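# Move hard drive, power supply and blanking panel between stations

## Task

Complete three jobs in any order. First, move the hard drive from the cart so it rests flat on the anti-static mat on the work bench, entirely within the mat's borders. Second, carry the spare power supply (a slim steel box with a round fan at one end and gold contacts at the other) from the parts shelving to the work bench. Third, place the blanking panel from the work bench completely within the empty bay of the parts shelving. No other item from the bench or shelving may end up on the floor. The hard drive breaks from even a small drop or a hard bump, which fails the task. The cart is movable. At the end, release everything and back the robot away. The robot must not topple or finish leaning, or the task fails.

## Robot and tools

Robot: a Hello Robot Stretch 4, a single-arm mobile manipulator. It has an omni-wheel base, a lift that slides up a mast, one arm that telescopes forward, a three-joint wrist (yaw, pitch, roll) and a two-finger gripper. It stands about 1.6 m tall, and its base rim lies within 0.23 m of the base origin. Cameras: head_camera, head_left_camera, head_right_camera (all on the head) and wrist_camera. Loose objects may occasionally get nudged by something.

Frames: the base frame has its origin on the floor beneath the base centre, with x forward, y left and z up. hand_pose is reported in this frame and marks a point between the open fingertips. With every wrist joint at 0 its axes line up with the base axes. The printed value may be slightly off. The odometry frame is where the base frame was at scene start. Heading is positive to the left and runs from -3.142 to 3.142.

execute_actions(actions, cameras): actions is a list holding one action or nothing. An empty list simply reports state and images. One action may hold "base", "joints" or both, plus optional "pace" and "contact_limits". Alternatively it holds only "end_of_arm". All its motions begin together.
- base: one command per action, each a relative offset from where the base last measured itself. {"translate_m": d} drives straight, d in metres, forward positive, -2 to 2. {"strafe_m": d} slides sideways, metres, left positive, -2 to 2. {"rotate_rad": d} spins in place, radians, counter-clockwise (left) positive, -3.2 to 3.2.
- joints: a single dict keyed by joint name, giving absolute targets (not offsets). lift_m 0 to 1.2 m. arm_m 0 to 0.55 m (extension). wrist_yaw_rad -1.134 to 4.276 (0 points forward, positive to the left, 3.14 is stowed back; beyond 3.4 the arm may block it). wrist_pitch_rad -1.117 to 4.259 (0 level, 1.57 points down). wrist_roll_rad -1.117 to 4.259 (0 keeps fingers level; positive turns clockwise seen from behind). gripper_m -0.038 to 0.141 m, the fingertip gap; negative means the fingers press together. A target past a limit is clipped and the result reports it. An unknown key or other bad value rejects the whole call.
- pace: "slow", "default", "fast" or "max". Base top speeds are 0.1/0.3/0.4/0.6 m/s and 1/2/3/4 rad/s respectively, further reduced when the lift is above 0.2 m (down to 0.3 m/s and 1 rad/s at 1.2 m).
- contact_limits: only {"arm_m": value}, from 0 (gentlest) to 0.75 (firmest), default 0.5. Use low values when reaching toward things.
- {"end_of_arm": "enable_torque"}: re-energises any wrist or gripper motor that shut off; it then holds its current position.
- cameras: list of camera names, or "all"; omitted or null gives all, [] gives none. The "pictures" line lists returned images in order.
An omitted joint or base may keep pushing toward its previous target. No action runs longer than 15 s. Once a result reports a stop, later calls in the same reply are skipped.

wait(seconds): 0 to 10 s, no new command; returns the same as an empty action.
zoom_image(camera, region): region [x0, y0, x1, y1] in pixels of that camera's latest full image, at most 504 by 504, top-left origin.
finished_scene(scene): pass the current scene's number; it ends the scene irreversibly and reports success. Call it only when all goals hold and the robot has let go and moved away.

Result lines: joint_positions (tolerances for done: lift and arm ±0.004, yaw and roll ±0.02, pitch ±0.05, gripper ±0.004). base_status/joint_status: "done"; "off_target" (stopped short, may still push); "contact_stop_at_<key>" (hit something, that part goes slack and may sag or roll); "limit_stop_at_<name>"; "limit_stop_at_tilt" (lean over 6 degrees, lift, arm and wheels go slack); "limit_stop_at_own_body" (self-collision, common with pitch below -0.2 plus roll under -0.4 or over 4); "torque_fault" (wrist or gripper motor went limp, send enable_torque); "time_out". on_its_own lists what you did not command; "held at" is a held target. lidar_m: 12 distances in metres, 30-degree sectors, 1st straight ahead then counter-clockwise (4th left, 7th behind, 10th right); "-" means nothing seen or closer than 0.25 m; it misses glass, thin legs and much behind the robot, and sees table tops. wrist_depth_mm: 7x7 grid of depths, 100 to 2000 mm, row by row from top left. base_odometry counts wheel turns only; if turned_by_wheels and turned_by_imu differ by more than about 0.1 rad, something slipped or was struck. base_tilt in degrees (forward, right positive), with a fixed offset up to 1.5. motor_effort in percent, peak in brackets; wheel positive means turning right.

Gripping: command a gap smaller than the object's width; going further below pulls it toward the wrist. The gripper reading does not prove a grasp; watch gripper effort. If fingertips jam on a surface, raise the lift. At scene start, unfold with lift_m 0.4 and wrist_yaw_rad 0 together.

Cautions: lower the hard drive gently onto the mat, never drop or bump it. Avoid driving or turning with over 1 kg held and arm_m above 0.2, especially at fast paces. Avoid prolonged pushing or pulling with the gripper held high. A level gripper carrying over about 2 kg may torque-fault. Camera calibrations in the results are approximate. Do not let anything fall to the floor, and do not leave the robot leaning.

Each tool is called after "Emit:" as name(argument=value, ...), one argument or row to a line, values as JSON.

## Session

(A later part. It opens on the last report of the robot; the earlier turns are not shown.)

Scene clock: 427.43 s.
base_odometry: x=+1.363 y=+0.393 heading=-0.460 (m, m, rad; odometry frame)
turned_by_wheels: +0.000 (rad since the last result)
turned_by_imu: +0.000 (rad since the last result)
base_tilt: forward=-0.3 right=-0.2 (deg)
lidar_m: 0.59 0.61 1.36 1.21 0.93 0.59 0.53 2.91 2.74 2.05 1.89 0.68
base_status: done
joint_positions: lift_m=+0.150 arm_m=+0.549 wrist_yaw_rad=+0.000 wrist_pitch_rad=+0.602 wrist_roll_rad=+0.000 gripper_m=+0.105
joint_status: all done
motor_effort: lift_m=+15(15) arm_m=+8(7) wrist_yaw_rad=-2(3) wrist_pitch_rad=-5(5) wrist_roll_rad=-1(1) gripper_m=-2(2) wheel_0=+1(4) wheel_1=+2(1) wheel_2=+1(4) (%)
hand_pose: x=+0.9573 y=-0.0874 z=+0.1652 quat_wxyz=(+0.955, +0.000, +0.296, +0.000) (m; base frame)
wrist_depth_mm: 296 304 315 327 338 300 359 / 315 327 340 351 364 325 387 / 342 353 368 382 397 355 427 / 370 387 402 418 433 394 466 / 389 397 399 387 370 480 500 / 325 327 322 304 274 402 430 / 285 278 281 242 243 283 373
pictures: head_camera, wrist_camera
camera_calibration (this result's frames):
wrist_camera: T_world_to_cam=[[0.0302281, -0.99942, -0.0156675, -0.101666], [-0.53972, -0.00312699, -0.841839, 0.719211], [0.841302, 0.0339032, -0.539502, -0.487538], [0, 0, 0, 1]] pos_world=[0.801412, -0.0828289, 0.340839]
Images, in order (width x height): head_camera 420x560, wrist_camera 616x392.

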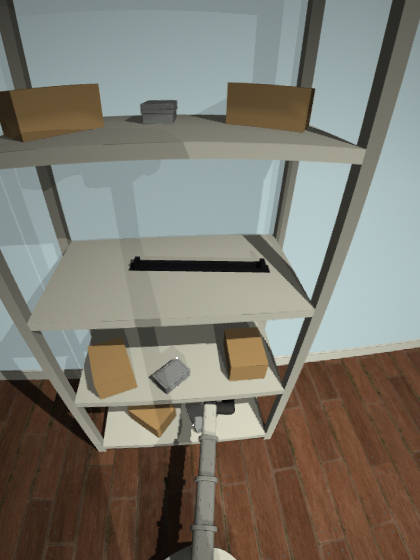

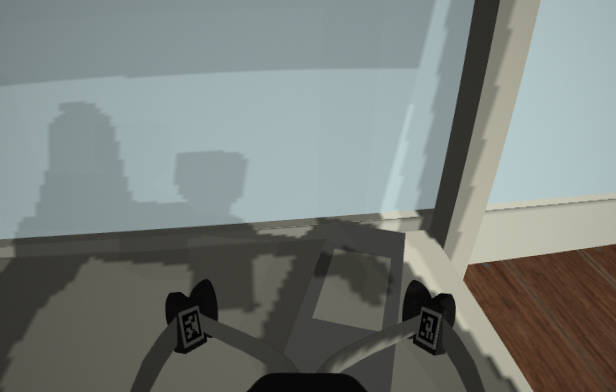

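Emit:
execute_actions(
  actions=[
    {"joints":{"wrist_yaw_rad":-0.14,"arm_m":0.53,"gripper_m":0.115},"pace":"slow"},
  ],
  cameras=[],
)

Emit:
execute_actions(
  actions=[
    {"joints":{"lift_m":0.1},"pace":"slow"},
  ],
  cameras=["wrist_camera"],
)

Scene clock: 436.90 s.
base_odometry: x=+1.363 y=+0.393 heading=-0.460 (m, m, rad; odometry frame)
turned_by_wheels: +0.000 (rad since the last result)
turned_by_imu: +0.000 (rad since the last result)
base_tilt: forward=-0.3 right=-0.1 (deg)
lidar_m: 0.59 0.62 1.34 1.20 0.90 0.59 0.51 2.92 2.74 2.05 1.91 0.65
base_status: not commanded
joint_positions: lift_m=+0.150 arm_m=+0.531 wrist_yaw_rad=-0.140 wrist_pitch_rad=+0.602 wrist_roll_rad=+0.000 gripper_m=+0.115
joint_status: all done
motor_effort: lift_m=+16(15) arm_m=-8(6) wrist_yaw_rad=-1(6) wrist_pitch_rad=-4(5) wrist_roll_rad=-1(1) gripper_m=-1(3) wheel_0=+1(1) wheel_1=+2(2) wheel_2=+1(1) (%)
hand_pose: x=+0.9257 y=-0.1196 z=+0.1652 quat_wxyz=(+0.953, +0.021, +0.296, -0.067) (m; base frame)
wrist_depth_mm: 306 324 345 368 351 421 449 / 324 343 368 397 377 459 492 / 347 370 402 430 413 504 544 / 375 402 433 455 473 544 597 / 387 397 399 342 436 521 517 / 324 327 274 285 324 418 430 / 283 277 264 151 278 353 375
pictures: none
No camera images: the call's "cameras" was empty. Leave "cameras" out to get every camera's image.

Scene clock: 438.17 s.
base_odometry: x=+1.363 y=+0.393 heading=-0.460 (m, m, rad; odometry frame)
turned_by_wheels: +0.000 (rad since the last result)
turned_by_imu: +0.000 (rad since the last result)
base_tilt: forward=-0.2 right=-0.2 (deg)
lidar_m: 0.60 0.62 1.36 1.20 0.92 0.58 0.53 2.88 2.75 2.05 1.87 0.68
base_status: not commanded
joint_positions: lift_m=+0.100 arm_m=+0.531 wrist_yaw_rad=-0.140 wrist_pitch_rad=+0.602 wrist_roll_rad=+0.000 gripper_m=+0.115
joint_status: all done
motor_effort: lift_m=+15(16) arm_m=-8(8) wrist_yaw_rad=-2(3) wrist_pitch_rad=-5(5) wrist_roll_rad=-1(1) gripper_m=-3(5) wheel_0=+1(1) wheel_1=+2(2) wheel_2=+0(1) (%)
hand_pose: x=+0.9257 y=-0.1196 z=+0.1153 quat_wxyz=(+0.953, +0.021, +0.296, -0.067) (m; base frame)
wrist_depth_mm: 306 322 345 366 351 421 449 / 324 345 368 397 377 459 492 / 349 373 399 430 413 500 535 / 368 384 402 327 427 525 554 / 317 322 310 265 325 442 442 / 263 265 226 229 263 279 366 / 230 225 224 151 225 229 319
pictures: wrist_camera
camera_calibration (this result's frames):
wrist_camera: T_world_to_cam=[[-0.109163, -0.993901, -0.0156583, -0.00403446], [-0.534904, 0.0720126, -0.841838, 0.664513], [0.837831, -0.0835218, -0.539502, -0.497643], [0, 0, 0, 1]] pos_world=[0.771951, -0.0934272, 0.29087]
Images, in order (width x height): wrist_camera 616x392.

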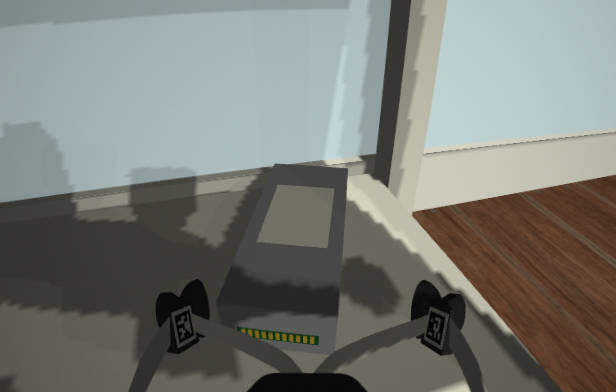

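Emit:
execute_actions(
  actions=[
    {"base":{"strafe_m":0.015},"pace":"slow"},
  ],
  cameras=[],
)

Emit:
execute_actions(
  actions=[
    {"base":{"translate_m":0.04},"joints":{"arm_m":0.55,"lift_m":0.092},"pace":"slow"},
  ],
  cameras=["wrist_camera"],
)

Scene clock: 448.37 s.
base_odometry: x=+1.370 y=+0.407 heading=-0.460 (m, m, rad; odometry frame)
turned_by_wheels: +0.000 (rad since the last result)
turned_by_imu: +0.000 (rad since the last result)
base_tilt: forward=-0.3 right=-0.2 (deg)
lidar_m: 0.61 0.63 1.32 1.18 0.94 0.58 0.52 2.96 2.72 2.08 1.86 0.66
base_status: done
joint_positions: lift_m=+0.100 arm_m=+0.531 wrist_yaw_rad=-0.140 wrist_pitch_rad=+0.602 wrist_roll_rad=+0.000 gripper_m=+0.115
joint_status: not commanded
motor_effort: lift_m=+15(15) arm_m=-8(9) wrist_yaw_rad=-4(4) wrist_pitch_rad=-5(5) wrist_roll_rad=-1(2) gripper_m=-1(2) wheel_0=-2(4) wheel_1=+2(7) wheel_2=+0(0) (%)
hand_pose: x=+0.9257 y=-0.1196 z=+0.1153 quat_wxyz=(+0.953, +0.021, +0.296, -0.067) (m; base frame)
wrist_depth_mm: 304 320 343 366 375 418 449 / 322 343 366 394 399 455 488 / 345 370 397 427 415 496 530 / 368 382 402 329 413 525 554 / 317 320 324 264 325 445 442 / 264 265 228 229 236 270 366 / 230 225 224 151 225 229 -
pictures: none
No camera images: the call's "cameras" was empty. Leave "cameras" out to get every camera's image.

Scene clock: 449.90 s.
base_odometry: x=+1.406 y=+0.389 heading=-0.460 (m, m, rad; odometry frame)
turned_by_wheels: +0.000 (rad since the last result)
turned_by_imu: +0.000 (rad since the last result)
base_tilt: forward=-0.4 right=-0.2 (deg)
lidar_m: 0.55 0.58 0.72 1.19 0.99 0.61 0.55 2.98 2.73 2.04 1.84 0.62
base_status: done
joint_positions: lift_m=+0.092 arm_m=+0.549 wrist_yaw_rad=-0.140 wrist_pitch_rad=+0.602 wrist_roll_rad=+0.000 gripper_m=+0.115
joint_status: all done
motor_effort: lift_m=+15(15) arm_m=+8(7) wrist_yaw_rad=-2(4) wrist_pitch_rad=-5(5) wrist_roll_rad=-1(2) gripper_m=+0(1) wheel_0=+1(5) wheel_1=-1(5) wheel_2=+1(4) (%)
hand_pose: x=+0.9428 y=-0.1197 z=+0.1073 quat_wxyz=(+0.953, +0.021, +0.296, -0.067) (m; base frame)
wrist_depth_mm: 259 272 293 312 329 291 382 / 273 291 312 336 351 379 415 / 296 315 338 364 379 424 459 / 319 336 357 353 370 455 492 / 304 309 310 252 291 413 430 / 253 255 251 211 212 260 355 / 222 216 214 151 191 220 -
pictures: wrist_camera
camera_calibration (this result's frames):
wrist_camera: T_world_to_cam=[[-0.109241, -0.993892, -0.0156582, -0.00223258], [-0.534898, 0.0720543, -0.841839, 0.666942], [0.837825, -0.0835874, -0.539502, -0.516318], [0, 0, 0, 1]] pos_world=[0.789086, -0.0934326, 0.282868]
Images, in order (width x height): wrist_camera 616x392.

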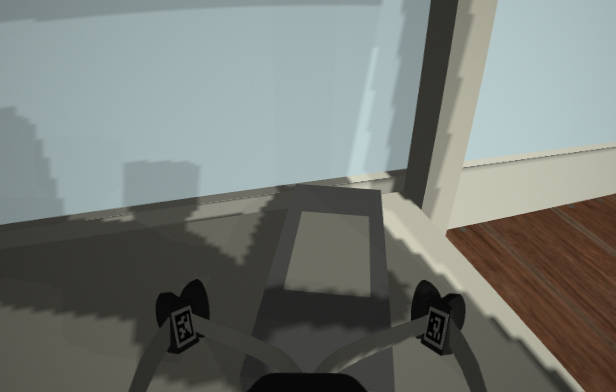

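Emit:
execute_actions(
  actions=[
    {"joints":{"gripper_m":0.02},"pace":"slow"},
  ],
  cameras=["wrist_camera"],
)

Emit:
execute_actions(
  actions=[
    {"joints":{"lift_m":0.15},"pace":"slow"},
  ],
  cameras=["wrist_camera"],
)

Scene clock: 458.57 s.
base_odometry: x=+1.406 y=+0.389 heading=-0.460 (m, m, rad; odometry frame)
turned_by_wheels: +0.000 (rad since the last result)
turned_by_imu: -0.001 (rad since the last result)
base_tilt: forward=-0.3 right=-0.1 (deg)
lidar_m: 0.55 0.57 0.73 1.18 0.99 0.61 0.52 2.99 2.73 2.08 1.82 0.65
base_status: not commanded
joint_positions: lift_m=+0.092 arm_m=+0.549 wrist_yaw_rad=-0.140 wrist_pitch_rad=+0.608 wrist_roll_rad=+0.000 gripper_m=+0.021
joint_status: all done
motor_effort: lift_m=+17(17) arm_m=+7(8) wrist_yaw_rad=-1(4) wrist_pitch_rad=-22(22) wrist_roll_rad=-1(1) gripper_m=-22(26) wheel_0=-1(1) wheel_1=-2(2) wheel_2=-1(1) (%)
hand_pose: x=+0.9419 y=-0.1197 z=+0.1057 quat_wxyz=(+0.952, +0.021, +0.298, -0.067) (m; base frame)
wrist_depth_mm: 259 273 293 310 330 293 382 / 276 293 314 336 351 379 418 / 296 315 340 366 382 424 459 / 317 336 355 301 362 462 492 / 297 300 304 240 294 421 418 / 247 251 204 198 202 254 347 / 216 159 176 171 179 210 -
pictures: wrist_camera
camera_calibration (this result's frames):
wrist_camera: T_world_to_cam=[[-0.110022, -0.993803, -0.0158343, -0.00161571], [-0.53973, 0.0731149, -0.838657, 0.66945], [0.834618, -0.0837246, -0.54443, -0.512853], [0, 0, 0, 1]] pos_world=[0.78918, -0.0934908, 0.282201]
Images, in order (width x height): wrist_camera 616x392.

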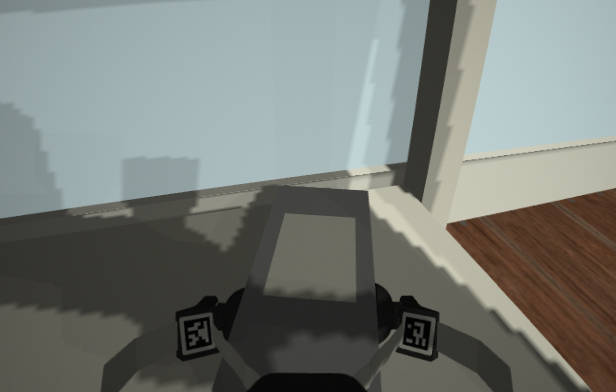

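Scene clock: 459.93 s.
base_odometry: x=+1.406 y=+0.389 heading=-0.460 (m, m, rad; odometry frame)
turned_by_wheels: +0.000 (rad since the last result)
turned_by_imu: +0.000 (rad since the last result)
base_tilt: forward=-0.3 right=-0.2 (deg)
lidar_m: 0.56 0.55 0.73 1.19 1.02 0.62 0.55 2.98 2.71 2.08 1.84 0.65
base_status: not commanded
joint_positions: lift_m=+0.149 arm_m=+0.549 wrist_yaw_rad=-0.140 wrist_pitch_rad=+0.611 wrist_roll_rad=+0.000 gripper_m=+0.021
joint_status: all done
on_its_own: wrist_pitch_rad is at rest, and its effort (-30) is outside its rest range (-23 to +23)
motor_effort: lift_m=+28(28) arm_m=+7(8) wrist_yaw_rad=-1(0) wrist_pitch_rad=-30(31) wrist_roll_rad=-1(1) gripper_m=-23(22) wheel_0=-1(1) wheel_1=-2(2) wheel_2=+0(1) (%)
hand_pose: x=+0.9414 y=-0.1196 z=+0.1622 quat_wxyz=(+0.951, +0.021, +0.300, -0.067) (m; base frame)
wrist_depth_mm: 260 274 291 312 330 291 382 / 274 293 314 334 351 382 418 / 296 317 340 366 382 427 466 / 322 342 370 312 404 469 512 / 345 364 382 243 375 488 500 / 315 319 203 198 202 415 418 / 277 159 174 169 178 268 364
pictures: wrist_camera
camera_calibration (this result's frames):
wrist_camera: T_world_to_cam=[[-0.110022, -0.993802, -0.0159225, -0.000681451], [-0.542186, 0.0734356, -0.837043, 0.718631], [0.833024, -0.0834605, -0.546905, -0.479773], [0, 0, 0, 1]] pos_world=[0.789219, -0.0934924, 0.339125]
Images, in order (width x height): wrist_camera 616x392.

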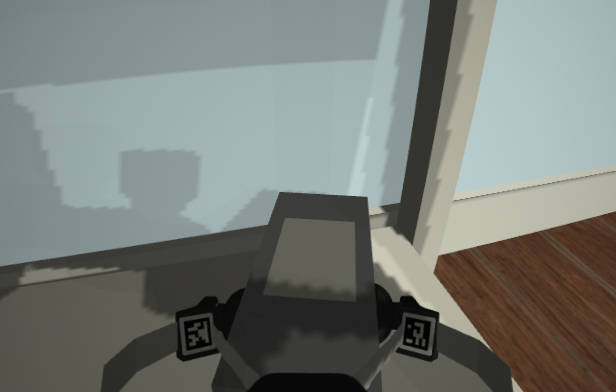

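Emit:
execute_actions(
  actions=[
    {"joints":{"lift_m":0.17},"pace":"slow"},
  ],
  cameras=[],
)

Emit:
execute_actions(
  actions=[
    {"joints":{"arm_m":0.05},"base":{"translate_m":-0.15},"pace":"slow"},
  ],
  cameras=["head_camera"],
)

Emit:
execute_actions(
  actions=[
    {"base":{"strafe_m":-1.2},"joints":{"wrist_pitch_rad":1.2}},
  ],
  cameras=[],
)

Emit:
execute_actions(
  actions=[
    {"base":{"rotate_rad":3.14},"joints":{"lift_m":1.2,"wrist_yaw_rad":0},"pace":"slow"},
  ],
  cameras=[],
)

Emit:
execute_actions(
  actions=[
    {"base":{"translate_m":2.0}},
  ],
  cameras=["head_left_camera","head_camera"],
)

Scene clock: 474.53 s.
base_odometry: x=+1.406 y=+0.389 heading=-0.460 (m, m, rad; odometry frame)
turned_by_wheels: +0.000 (rad since the last result)
turned_by_imu: +0.000 (rad since the last result)
base_tilt: forward=-0.3 right=-0.1 (deg)
lidar_m: 0.57 0.57 0.71 1.17 1.00 0.61 0.55 3.00 2.74 2.07 1.83 0.65
base_status: not commanded
joint_positions: lift_m=+0.169 arm_m=+0.549 wrist_yaw_rad=-0.140 wrist_pitch_rad=+0.611 wrist_roll_rad=+0.000 gripper_m=+0.021
joint_status: all done
on_its_own: wrist_pitch_rad is at rest, and its effort (-30) is outside its rest range (-23 to +23)
motor_effort: lift_m=+27(30) arm_m=+7(8) wrist_yaw_rad=+0(1) wrist_pitch_rad=-30(30) wrist_roll_rad=-1(1) gripper_m=-24(21) wheel_0=-1(1) wheel_1=-2(2) wheel_2=+0(1) (%)
hand_pose: x=+0.9414 y=-0.1196 z=+0.1822 quat_wxyz=(+0.951, +0.021, +0.300, -0.067) (m; base frame)
wrist_depth_mm: 258 273 293 312 330 293 382 / 276 293 314 336 353 379 421 / 296 315 340 366 382 427 466 / 320 343 370 314 404 477 517 / 349 370 394 244 402 512 530 / 340 343 204 199 202 442 442 / 297 159 174 169 179 289 387
pictures: none
No camera images: the call's "cameras" was empty. Leave "cameras" out to get every camera's image.

Scene clock: 480.80 s.
base_odometry: x=+1.271 y=+0.455 heading=-0.460 (m, m, rad; odometry frame)
turned_by_wheels: +0.000 (rad since the last result)
turned_by_imu: -0.001 (rad since the last result)
base_tilt: forward=-0.4 right=-0.2 (deg)
lidar_m: 0.51 0.72 1.33 1.19 0.74 0.47 0.41 2.81 2.78 2.07 2.08 0.53
base_status: done
joint_positions: lift_m=+0.169 arm_m=+0.051 wrist_yaw_rad=-0.140 wrist_pitch_rad=+0.611 wrist_roll_rad=+0.000 gripper_m=+0.021
joint_status: all done
on_its_own: wrist_pitch_rad is at rest, and its effort (-30) is outside its rest range (-23 to +23)
motor_effort: lift_m=+27(27) arm_m=-8(8) wrist_yaw_rad=-2(1) wrist_pitch_rad=-30(30) wrist_roll_rad=-1(1) gripper_m=-24(20) wheel_0=-2(3) wheel_1=-1(1) wheel_2=+0(5) (%)
hand_pose: x=+0.4442 y=-0.1196 z=+0.1822 quat_wxyz=(+0.951, +0.021, +0.300, -0.067) (m; base frame)
wrist_depth_mm: 778 809 866 917 976 1060 1138 / 798 854 904 960 1042 1118 1205 / 521 603 634 683 683 891 904 / 512 539 574 314 634 668 676 / 525 530 539 243 521 539 539 / 439 442 204 198 202 449 445 / 384 159 174 169 179 373 392
pictures: head_camera
Images, in order (width x height): head_camera 420x560.

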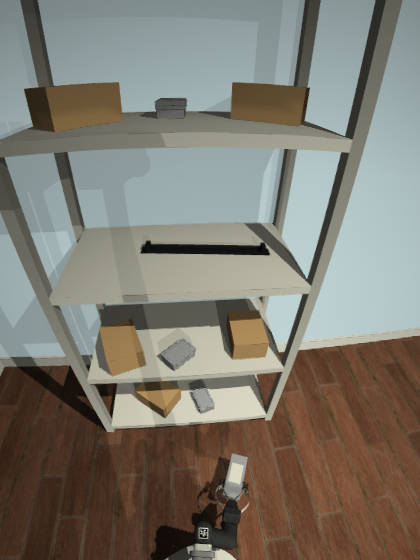

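Scene clock: 486.13 s.
base_odometry: x=+0.739 y=-0.620 heading=-0.460 (m, m, rad; odometry frame)
turned_by_wheels: +0.000 (rad since the last result)
turned_by_imu: +0.008 (rad since the last result)
base_tilt: forward=-0.4 right=-0.2 (deg)
lidar_m: 1.38 1.19 1.14 2.35 1.21 1.49 3.35 2.25 1.41 0.89 0.93 1.48
base_status: done
joint_positions: lift_m=+0.170 arm_m=+0.051 wrist_yaw_rad=-0.139 wrist_pitch_rad=+1.202 wrist_roll_rad=+0.000 gripper_m=+0.021
joint_status: all done
motor_effort: lift_m=+26(27) arm_m=-8(9) wrist_yaw_rad=-5(6) wrist_pitch_rad=-5(24) wrist_roll_rad=-1(2) gripper_m=-21(23) wheel_0=+0(9) wheel_1=+3(4) wheel_2=+0(2) (%)
hand_pose: x=+0.3131 y=-0.1010 z=+0.0786 quat_wxyz=(+0.823, +0.039, +0.564, -0.057) (m; base frame)
wrist_depth_mm: 427 424 421 421 421 418 421 / 397 394 389 389 389 392 392 / 366 364 362 364 362 364 362 / 340 340 338 286 338 338 338 / 317 317 317 235 317 315 315 / 296 298 199 198 199 297 296 / 282 169 176 174 179 276 281
pictures: none
No camera images: the call's "cameras" was empty. Leave "cameras" out to get every camera's image.

Scene clock: 494.03 s.
base_odometry: x=+0.739 y=-0.620 heading=+2.680 (m, m, rad; odometry frame)
turned_by_wheels: +3.140 (rad since the last result)
turned_by_imu: +3.115 (rad since the last result)
base_tilt: forward=-0.3 right=-0.1 (deg)
lidar_m: 2.53 2.23 1.45 0.90 0.89 1.54 1.37 1.22 1.16 2.32 1.21 1.49
base_status: done
joint_positions: lift_m=+1.198 arm_m=+0.051 wrist_yaw_rad=+0.000 wrist_pitch_rad=+1.205 wrist_roll_rad=+0.000 gripper_m=+0.021
joint_status: all done
joint sent to its limit — the command would take lift_m past its upper limit, so that joint was sent only as far as its limit.
motor_effort: lift_m=+27(29) arm_m=-8(8) wrist_yaw_rad=-3(11) wrist_pitch_rad=-14(15) wrist_roll_rad=-1(1) gripper_m=-26(24) wheel_0=-3(6) wheel_1=+0(1) wheel_2=-1(6) (%)
hand_pose: x=+0.3254 y=-0.0874 z=+1.1072 quat_wxyz=(+0.824, +0.000, +0.567, +0.000) (m; base frame)
wrist_depth_mm: 1808 1863 1863 1808 1808 1756 1336 / 1708 1708 1708 1708 1661 1661 1336 / 1576 1576 1576 1537 1576 1576 1397 / 1464 1464 1464 306 1464 1464 1430 / 1397 1397 1366 241 1336 1366 1366 / 1281 1281 203 198 198 1281 1281 / 1229 159 174 170 179 1205 1229
pictures: none
No camera images: the call's "cameras" was empty. Leave "cameras" out to get every camera's image.

Scene clock: 502.17 s.
base_odometry: x=-1.052 y=+0.271 heading=+2.680 (m, m, rad; odometry frame)
turned_by_wheels: +0.000 (rad since the last result)
turned_by_imu: +0.008 (rad since the last result)
base_tilt: forward=-0.3 right=-0.2 (deg)
lidar_m: 0.53 0.57 1.67 1.54 1.60 2.03 3.57 1.55 1.13 1.71 0.93 0.58
base_status: done
joint_positions: lift_m=+1.198 arm_m=+0.051 wrist_yaw_rad=+0.000 wrist_pitch_rad=+1.205 wrist_roll_rad=+0.000 gripper_m=+0.021
joint_status: not commanded
motor_effort: lift_m=+27(28) arm_m=-8(7) wrist_yaw_rad=-2(3) wrist_pitch_rad=-14(15) wrist_roll_rad=-1(1) gripper_m=-21(26) wheel_0=+1(5) wheel_1=+0(5) wheel_2=+1(8) (%)
hand_pose: x=+0.3254 y=-0.0874 z=+1.1072 quat_wxyz=(+0.824, +0.000, +0.567, +0.000) (m; base frame)
wrist_depth_mm: 1205 1182 574 574 574 569 574 / 1430 554 530 530 530 530 535 / 1537 609 512 1499 1499 1537 1537 / 1499 1464 1430 307 1464 1464 1464 / 1397 1366 1366 241 1366 1366 1397 / 1281 1308 204 198 198 1281 1281 / 1229 159 174 170 179 1182 1205
pictures: head_camera, head_left_camera
Images, in order (width x height): head_camera 420x560, head_left_camera 420x672.

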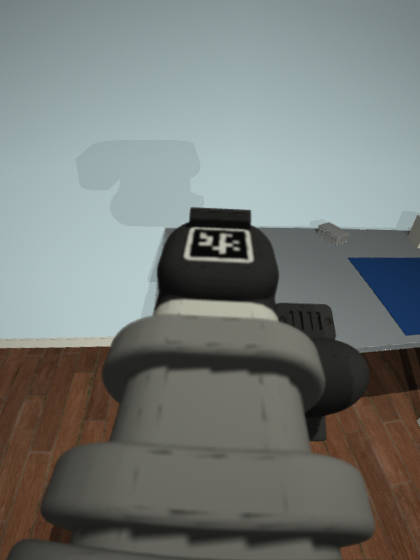

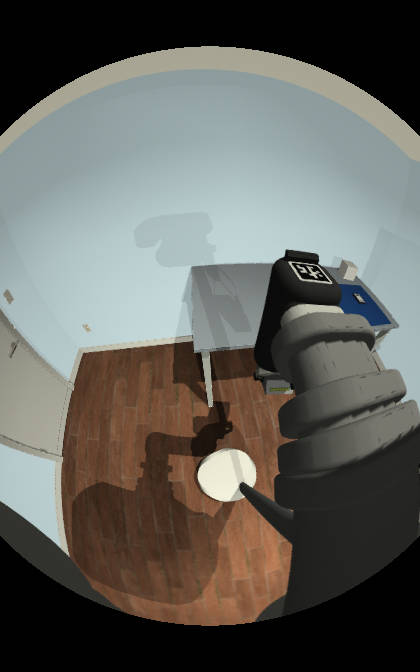

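Emit:
execute_actions(
  actions=[
    {"base":{"strafe_m":-0.25},"joints":{"wrist_pitch_rad":0.6},"pace":"slow"},
  ],
  cameras=[],
)

Emit:
execute_actions(
  actions=[
    {"base":{"translate_m":0.12},"joints":{"arm_m":0.45},"pace":"slow"},
  ],
  cameras=[],
)

Emit:
execute_actions(
  actions=[
    {"joints":{"lift_m":0.97},"pace":"slow"},
  ],
  cameras=["wrist_camera","head_left_camera"],
)

Scene clock: 520.67 s.
base_odometry: x=-0.941 y=+0.495 heading=+2.680 (m, m, rad; odometry frame)
turned_by_wheels: +0.000 (rad since the last result)
turned_by_imu: +0.000 (rad since the last result)
base_tilt: forward=-0.3 right=-0.3 (deg)
lidar_m: 0.53 0.55 1.75 1.81 1.85 2.20 3.51 1.12 0.93 1.61 0.96 0.62
base_status: done
joint_positions: lift_m=+1.198 arm_m=+0.051 wrist_yaw_rad=+0.000 wrist_pitch_rad=+0.611 wrist_roll_rad=+0.000 gripper_m=+0.021
joint_status: all done
on_its_own: wrist_pitch_rad is at rest, and its effort (-31) is outside its rest range (-23 to +23)
motor_effort: lift_m=+27(26) arm_m=-7(7) wrist_yaw_rad=-2(4) wrist_pitch_rad=-31(32) wrist_roll_rad=-1(1) gripper_m=-26(25) wheel_0=+0(6) wheel_1=+0(9) wheel_2=+1(0) (%)
hand_pose: x=+0.4585 y=-0.0874 z=+1.2112 quat_wxyz=(+0.954, +0.000, +0.301, +0.000) (m; base frame)
wrist_depth_mm: 960 991 1008 1042 1078 1118 1138 / 1025 1060 1078 1118 1160 1205 1205 / 1118 1118 1160 1138 1078 1182 1042 / 1205 878 878 314 878 891 891 / 699 707 715 243 691 715 707 / 574 585 204 199 202 591 585 / 508 159 174 169 178 539 1537
pictures: none
No camera images: the call's "cameras" was empty. Leave "cameras" out to get every camera's image.

Scene clock: 525.93 s.
base_odometry: x=-1.048 y=+0.548 heading=+2.680 (m, m, rad; odometry frame)
turned_by_wheels: +0.000 (rad since the last result)
turned_by_imu: +0.000 (rad since the last result)
base_tilt: forward=-0.2 right=+0.0 (deg)
lidar_m: 0.44 0.47 1.61 1.79 1.87 2.28 3.67 1.06 1.00 1.87 0.76 0.48
base_status: done
joint_positions: lift_m=+1.198 arm_m=+0.449 wrist_yaw_rad=+0.000 wrist_pitch_rad=+0.611 wrist_roll_rad=+0.000 gripper_m=+0.021
joint_status: all done
on_its_own: wrist_pitch_rad is at rest, and its effort (-30) is outside its rest range (-23 to +23)
motor_effort: lift_m=+26(27) arm_m=+8(7) wrist_yaw_rad=-1(1) wrist_pitch_rad=-30(30) wrist_roll_rad=-1(1) gripper_m=-22(27) wheel_0=+1(4) wheel_1=+0(1) wheel_2=+0(5) (%)
hand_pose: x=+0.8558 y=-0.0874 z=+1.2112 quat_wxyz=(+0.954, +0.000, +0.301, +0.000) (m; base frame)
wrist_depth_mm: 517 535 549 564 585 597 615 / 554 569 591 609 627 647 661 / 603 621 640 668 683 707 732 / 654 676 707 314 750 788 820 / 699 715 707 243 647 707 707 / 574 580 204 199 202 585 585 / 508 159 174 169 179 488 512
pictures: none
No camera images: the call's "cameras" was empty. Leave "cameras" out to get every camera's image.

Scene clock: 528.50 s.
base_odometry: x=-1.048 y=+0.548 heading=+2.680 (m, m, rad; odometry frame)
turned_by_wheels: +0.000 (rad since the last result)
turned_by_imu: +0.000 (rad since the last result)
base_tilt: forward=-0.2 right=-0.2 (deg)
lidar_m: 0.45 0.47 1.63 1.80 1.84 2.30 3.49 1.07 1.00 1.85 0.76 0.49
base_status: not commanded
joint_positions: lift_m=+0.970 arm_m=+0.449 wrist_yaw_rad=+0.000 wrist_pitch_rad=+0.611 wrist_roll_rad=+0.000 gripper_m=+0.021
joint_status: all done
on_its_own: wrist_pitch_rad is at rest, and its effort (-30) is outside its rest range (-23 to +23)
motor_effort: lift_m=+18(25) arm_m=+8(8) wrist_yaw_rad=+0(1) wrist_pitch_rad=-30(30) wrist_roll_rad=-1(1) gripper_m=-23(24) wheel_0=+1(1) wheel_1=+0(0) wheel_2=+0(0) (%)
hand_pose: x=+0.8559 y=-0.0874 z=+0.9829 quat_wxyz=(+0.954, +0.000, +0.301, +0.000) (m; base frame)
wrist_depth_mm: 521 535 549 564 585 597 621 / 554 569 591 615 627 647 668 / 580 597 580 580 554 488 603 / 442 442 445 314 449 449 452 / 353 357 359 244 349 362 362 / 296 300 203 199 203 303 300 / 258 159 174 169 178 251 -
pictures: head_left_camera, wrist_camera
camera_calibration (this result's frames):
wrist_camera: T_world_to_cam=[[0.0300653, -0.999422, -0.0158606, -0.085477], [-0.547077, -0.00317326, -0.837077, 1.35444], [0.836542, 0.0338439, -0.546856, 0.0502436], [0, 0, 0, 1]] pos_world=[0.70152, -0.0828301, 1.15989]
Images, in order (width x height): head_left_camera 420x672, wrist_camera 616x392.

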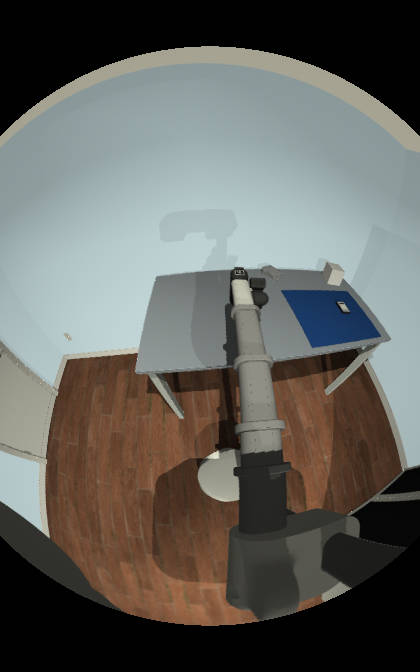

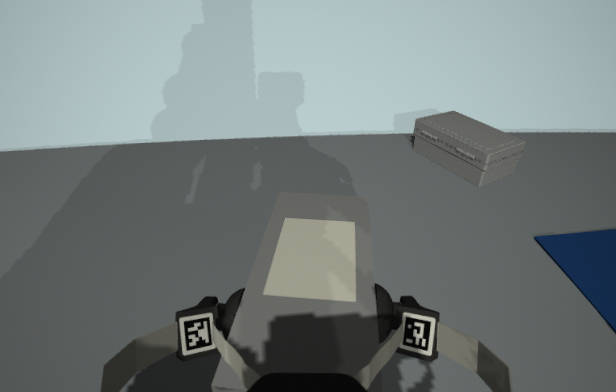

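Emit:
execute_actions(
  actions=[
    {"joints":{"lift_m":0.943},"pace":"slow"},
  ],
  cameras=[],
)

Emit:
execute_actions(
  actions=[
    {"joints":{"gripper_m":0.12},"pace":"slow"},
  ],
  cameras=[],
)

Emit:
execute_actions(
  actions=[
    {"joints":{"lift_m":1.05}},
  ],
  cameras=[],
)

Emit:
execute_actions(
  actions=[
    {"joints":{"arm_m":0.0},"base":{"translate_m":-0.4}},
  ],
  cameras=["head_camera","head_left_camera"],
)

Scene clock: 539.53 s.
base_odometry: x=-1.048 y=+0.548 heading=+2.680 (m, m, rad; odometry frame)
turned_by_wheels: +0.000 (rad since the last result)
turned_by_imu: +0.000 (rad since the last result)
base_tilt: forward=-0.4 right=+0.0 (deg)
lidar_m: 0.43 0.46 1.60 1.82 1.88 2.28 3.49 1.10 0.99 1.86 0.73 0.52
base_status: not commanded
joint_positions: lift_m=+0.943 arm_m=+0.449 wrist_yaw_rad=+0.000 wrist_pitch_rad=+0.611 wrist_roll_rad=+0.000 gripper_m=+0.021
joint_status: all done
on_its_own: wrist_pitch_rad is at rest, and its effort (-30) is outside its rest range (-23 to +23)
motor_effort: lift_m=+18(19) arm_m=+8(8) wrist_yaw_rad=-2(1) wrist_pitch_rad=-30(31) wrist_roll_rad=-1(1) gripper_m=-22(25) wheel_0=+1(1) wheel_1=+0(0) wheel_2=+0(0) (%)
hand_pose: x=+0.8558 y=-0.0874 z=+0.9559 quat_wxyz=(+0.954, +0.000, +0.301, +0.000) (m; base frame)
wrist_depth_mm: 521 535 549 569 580 597 615 / 554 574 591 609 621 640 668 / 521 517 517 517 521 466 535 / 392 397 394 312 397 402 402 / 315 319 322 243 310 322 322 / 262 265 204 199 202 268 265 / 229 159 174 169 179 223 -
pictures: none
No camera images: the call's "cameras" was empty. Leave "cameras" out to get every camera's image.

Scene clock: 543.50 s.
base_odometry: x=-1.048 y=+0.548 heading=+2.680 (m, m, rad; odometry frame)
turned_by_wheels: +0.000 (rad since the last result)
turned_by_imu: +0.000 (rad since the last result)
base_tilt: forward=-0.3 right=-0.2 (deg)
lidar_m: 0.45 0.45 1.62 1.81 1.87 2.32 3.48 1.09 0.98 1.83 0.80 0.52
base_status: not commanded
joint_positions: lift_m=+0.943 arm_m=+0.449 wrist_yaw_rad=+0.000 wrist_pitch_rad=+0.602 wrist_roll_rad=+0.000 gripper_m=+0.120
joint_status: all done
motor_effort: lift_m=+18(18) arm_m=+8(8) wrist_yaw_rad=-2(0) wrist_pitch_rad=-7(30) wrist_roll_rad=-1(1) gripper_m=+4(22) wheel_0=+1(1) wheel_1=+0(0) wheel_2=-1(0) (%)
hand_pose: x=+0.8572 y=-0.0874 z=+0.9578 quat_wxyz=(+0.955, +0.000, +0.297, +0.000) (m; base frame)
wrist_depth_mm: 521 530 549 564 580 597 615 / 554 569 591 609 621 647 661 / 549 539 539 544 521 469 564 / 407 410 410 413 415 415 418 / 325 327 330 271 320 334 332 / 270 265 259 227 236 276 274 / 236 231 228 150 230 234 -
pictures: none
No camera images: the call's "cameras" was empty. Leave "cameras" out to get every camera's image.

Scene clock: 544.97 s.
base_odometry: x=-1.048 y=+0.548 heading=+2.680 (m, m, rad; odometry frame)
turned_by_wheels: +0.000 (rad since the last result)
turned_by_imu: +0.000 (rad since the last result)
base_tilt: forward=-0.3 right=-0.2 (deg)
lidar_m: 0.45 0.47 1.59 1.83 1.86 2.29 3.49 1.05 0.98 1.85 0.76 0.50
base_status: not commanded
joint_positions: lift_m=+1.050 arm_m=+0.449 wrist_yaw_rad=+0.000 wrist_pitch_rad=+0.602 wrist_roll_rad=+0.000 gripper_m=+0.120
joint_status: all done
motor_effort: lift_m=+24(24) arm_m=+8(8) wrist_yaw_rad=-3(1) wrist_pitch_rad=-7(7) wrist_roll_rad=-1(1) gripper_m=-3(1) wheel_0=+1(1) wheel_1=+1(1) wheel_2=+0(0) (%)
hand_pose: x=+0.8572 y=-0.0874 z=+1.0644 quat_wxyz=(+0.955, +0.000, +0.297, +0.000) (m; base frame)
wrist_depth_mm: 517 535 549 564 580 597 609 / 554 574 585 609 627 640 661 / 597 615 640 661 683 707 723 / 634 615 615 615 585 554 627 / 484 488 496 496 500 500 496 / 402 394 399 377 402 410 407 / 351 343 343 150 343 349 357
pictures: none
No camera images: the call's "cameras" was empty. Leave "cameras" out to get every camera's image.

Scene clock: 547.80 s.
base_odometry: x=-0.690 y=+0.370 heading=+2.680 (m, m, rad; odometry frame)
turned_by_wheels: +0.000 (rad since the last result)
turned_by_imu: -0.002 (rad since the last result)
base_tilt: forward=-0.3 right=-0.2 (deg)
lidar_m: 0.82 0.85 1.91 1.79 1.83 1.95 2.59 1.20 0.78 0.90 1.42 0.92
base_status: done
joint_positions: lift_m=+1.050 arm_m=+0.002 wrist_yaw_rad=+0.000 wrist_pitch_rad=+0.602 wrist_roll_rad=+0.000 gripper_m=+0.120
joint_status: all done
motor_effort: lift_m=+24(24) arm_m=-8(10) wrist_yaw_rad=+0(2) wrist_pitch_rad=-5(7) wrist_roll_rad=-1(1) gripper_m=-3(0) wheel_0=+1(5) wheel_1=+0(8) wheel_2=-1(9) (%)
hand_pose: x=+0.4109 y=-0.0875 z=+1.0645 quat_wxyz=(+0.955, +0.000, +0.297, +0.000) (m; base frame)
wrist_depth_mm: 1205 1281 1308 1336 1397 1397 1464 / 1308 1336 1205 1205 1229 1255 1281 / 1397 820 809 820 831 831 854 / 1499 759 778 1708 1863 1863 1983 / 1708 1708 1756 1756 1863 1863 1921 / 1537 1008 1537 1576 1537 1576 1576 / 1366 1281 1308 150 1336 1336 1308
pictures: head_camera, head_left_camera
Images, in order (width x height): head_camera 420x560, head_left_camera 420x672.

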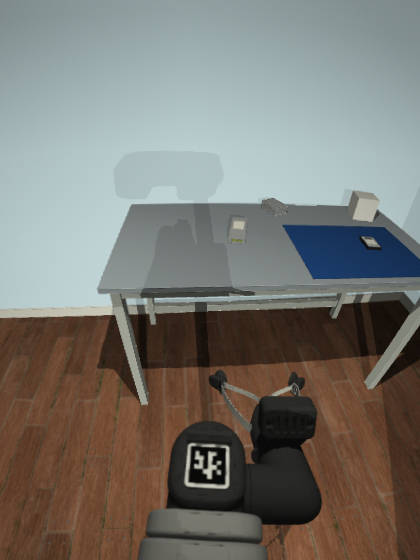

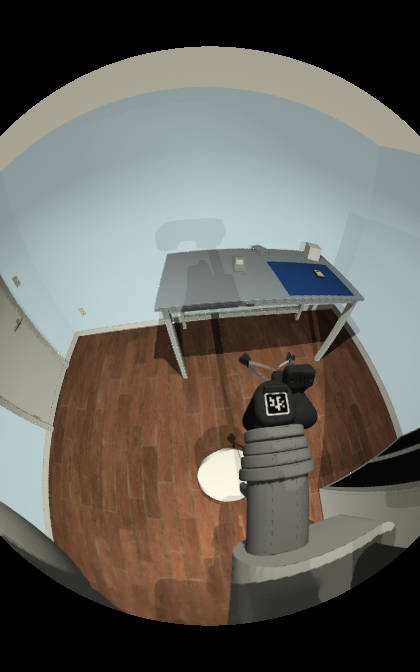

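Emit:
finished_scene(
  scene=1,
)

The scene is finished: the task was done.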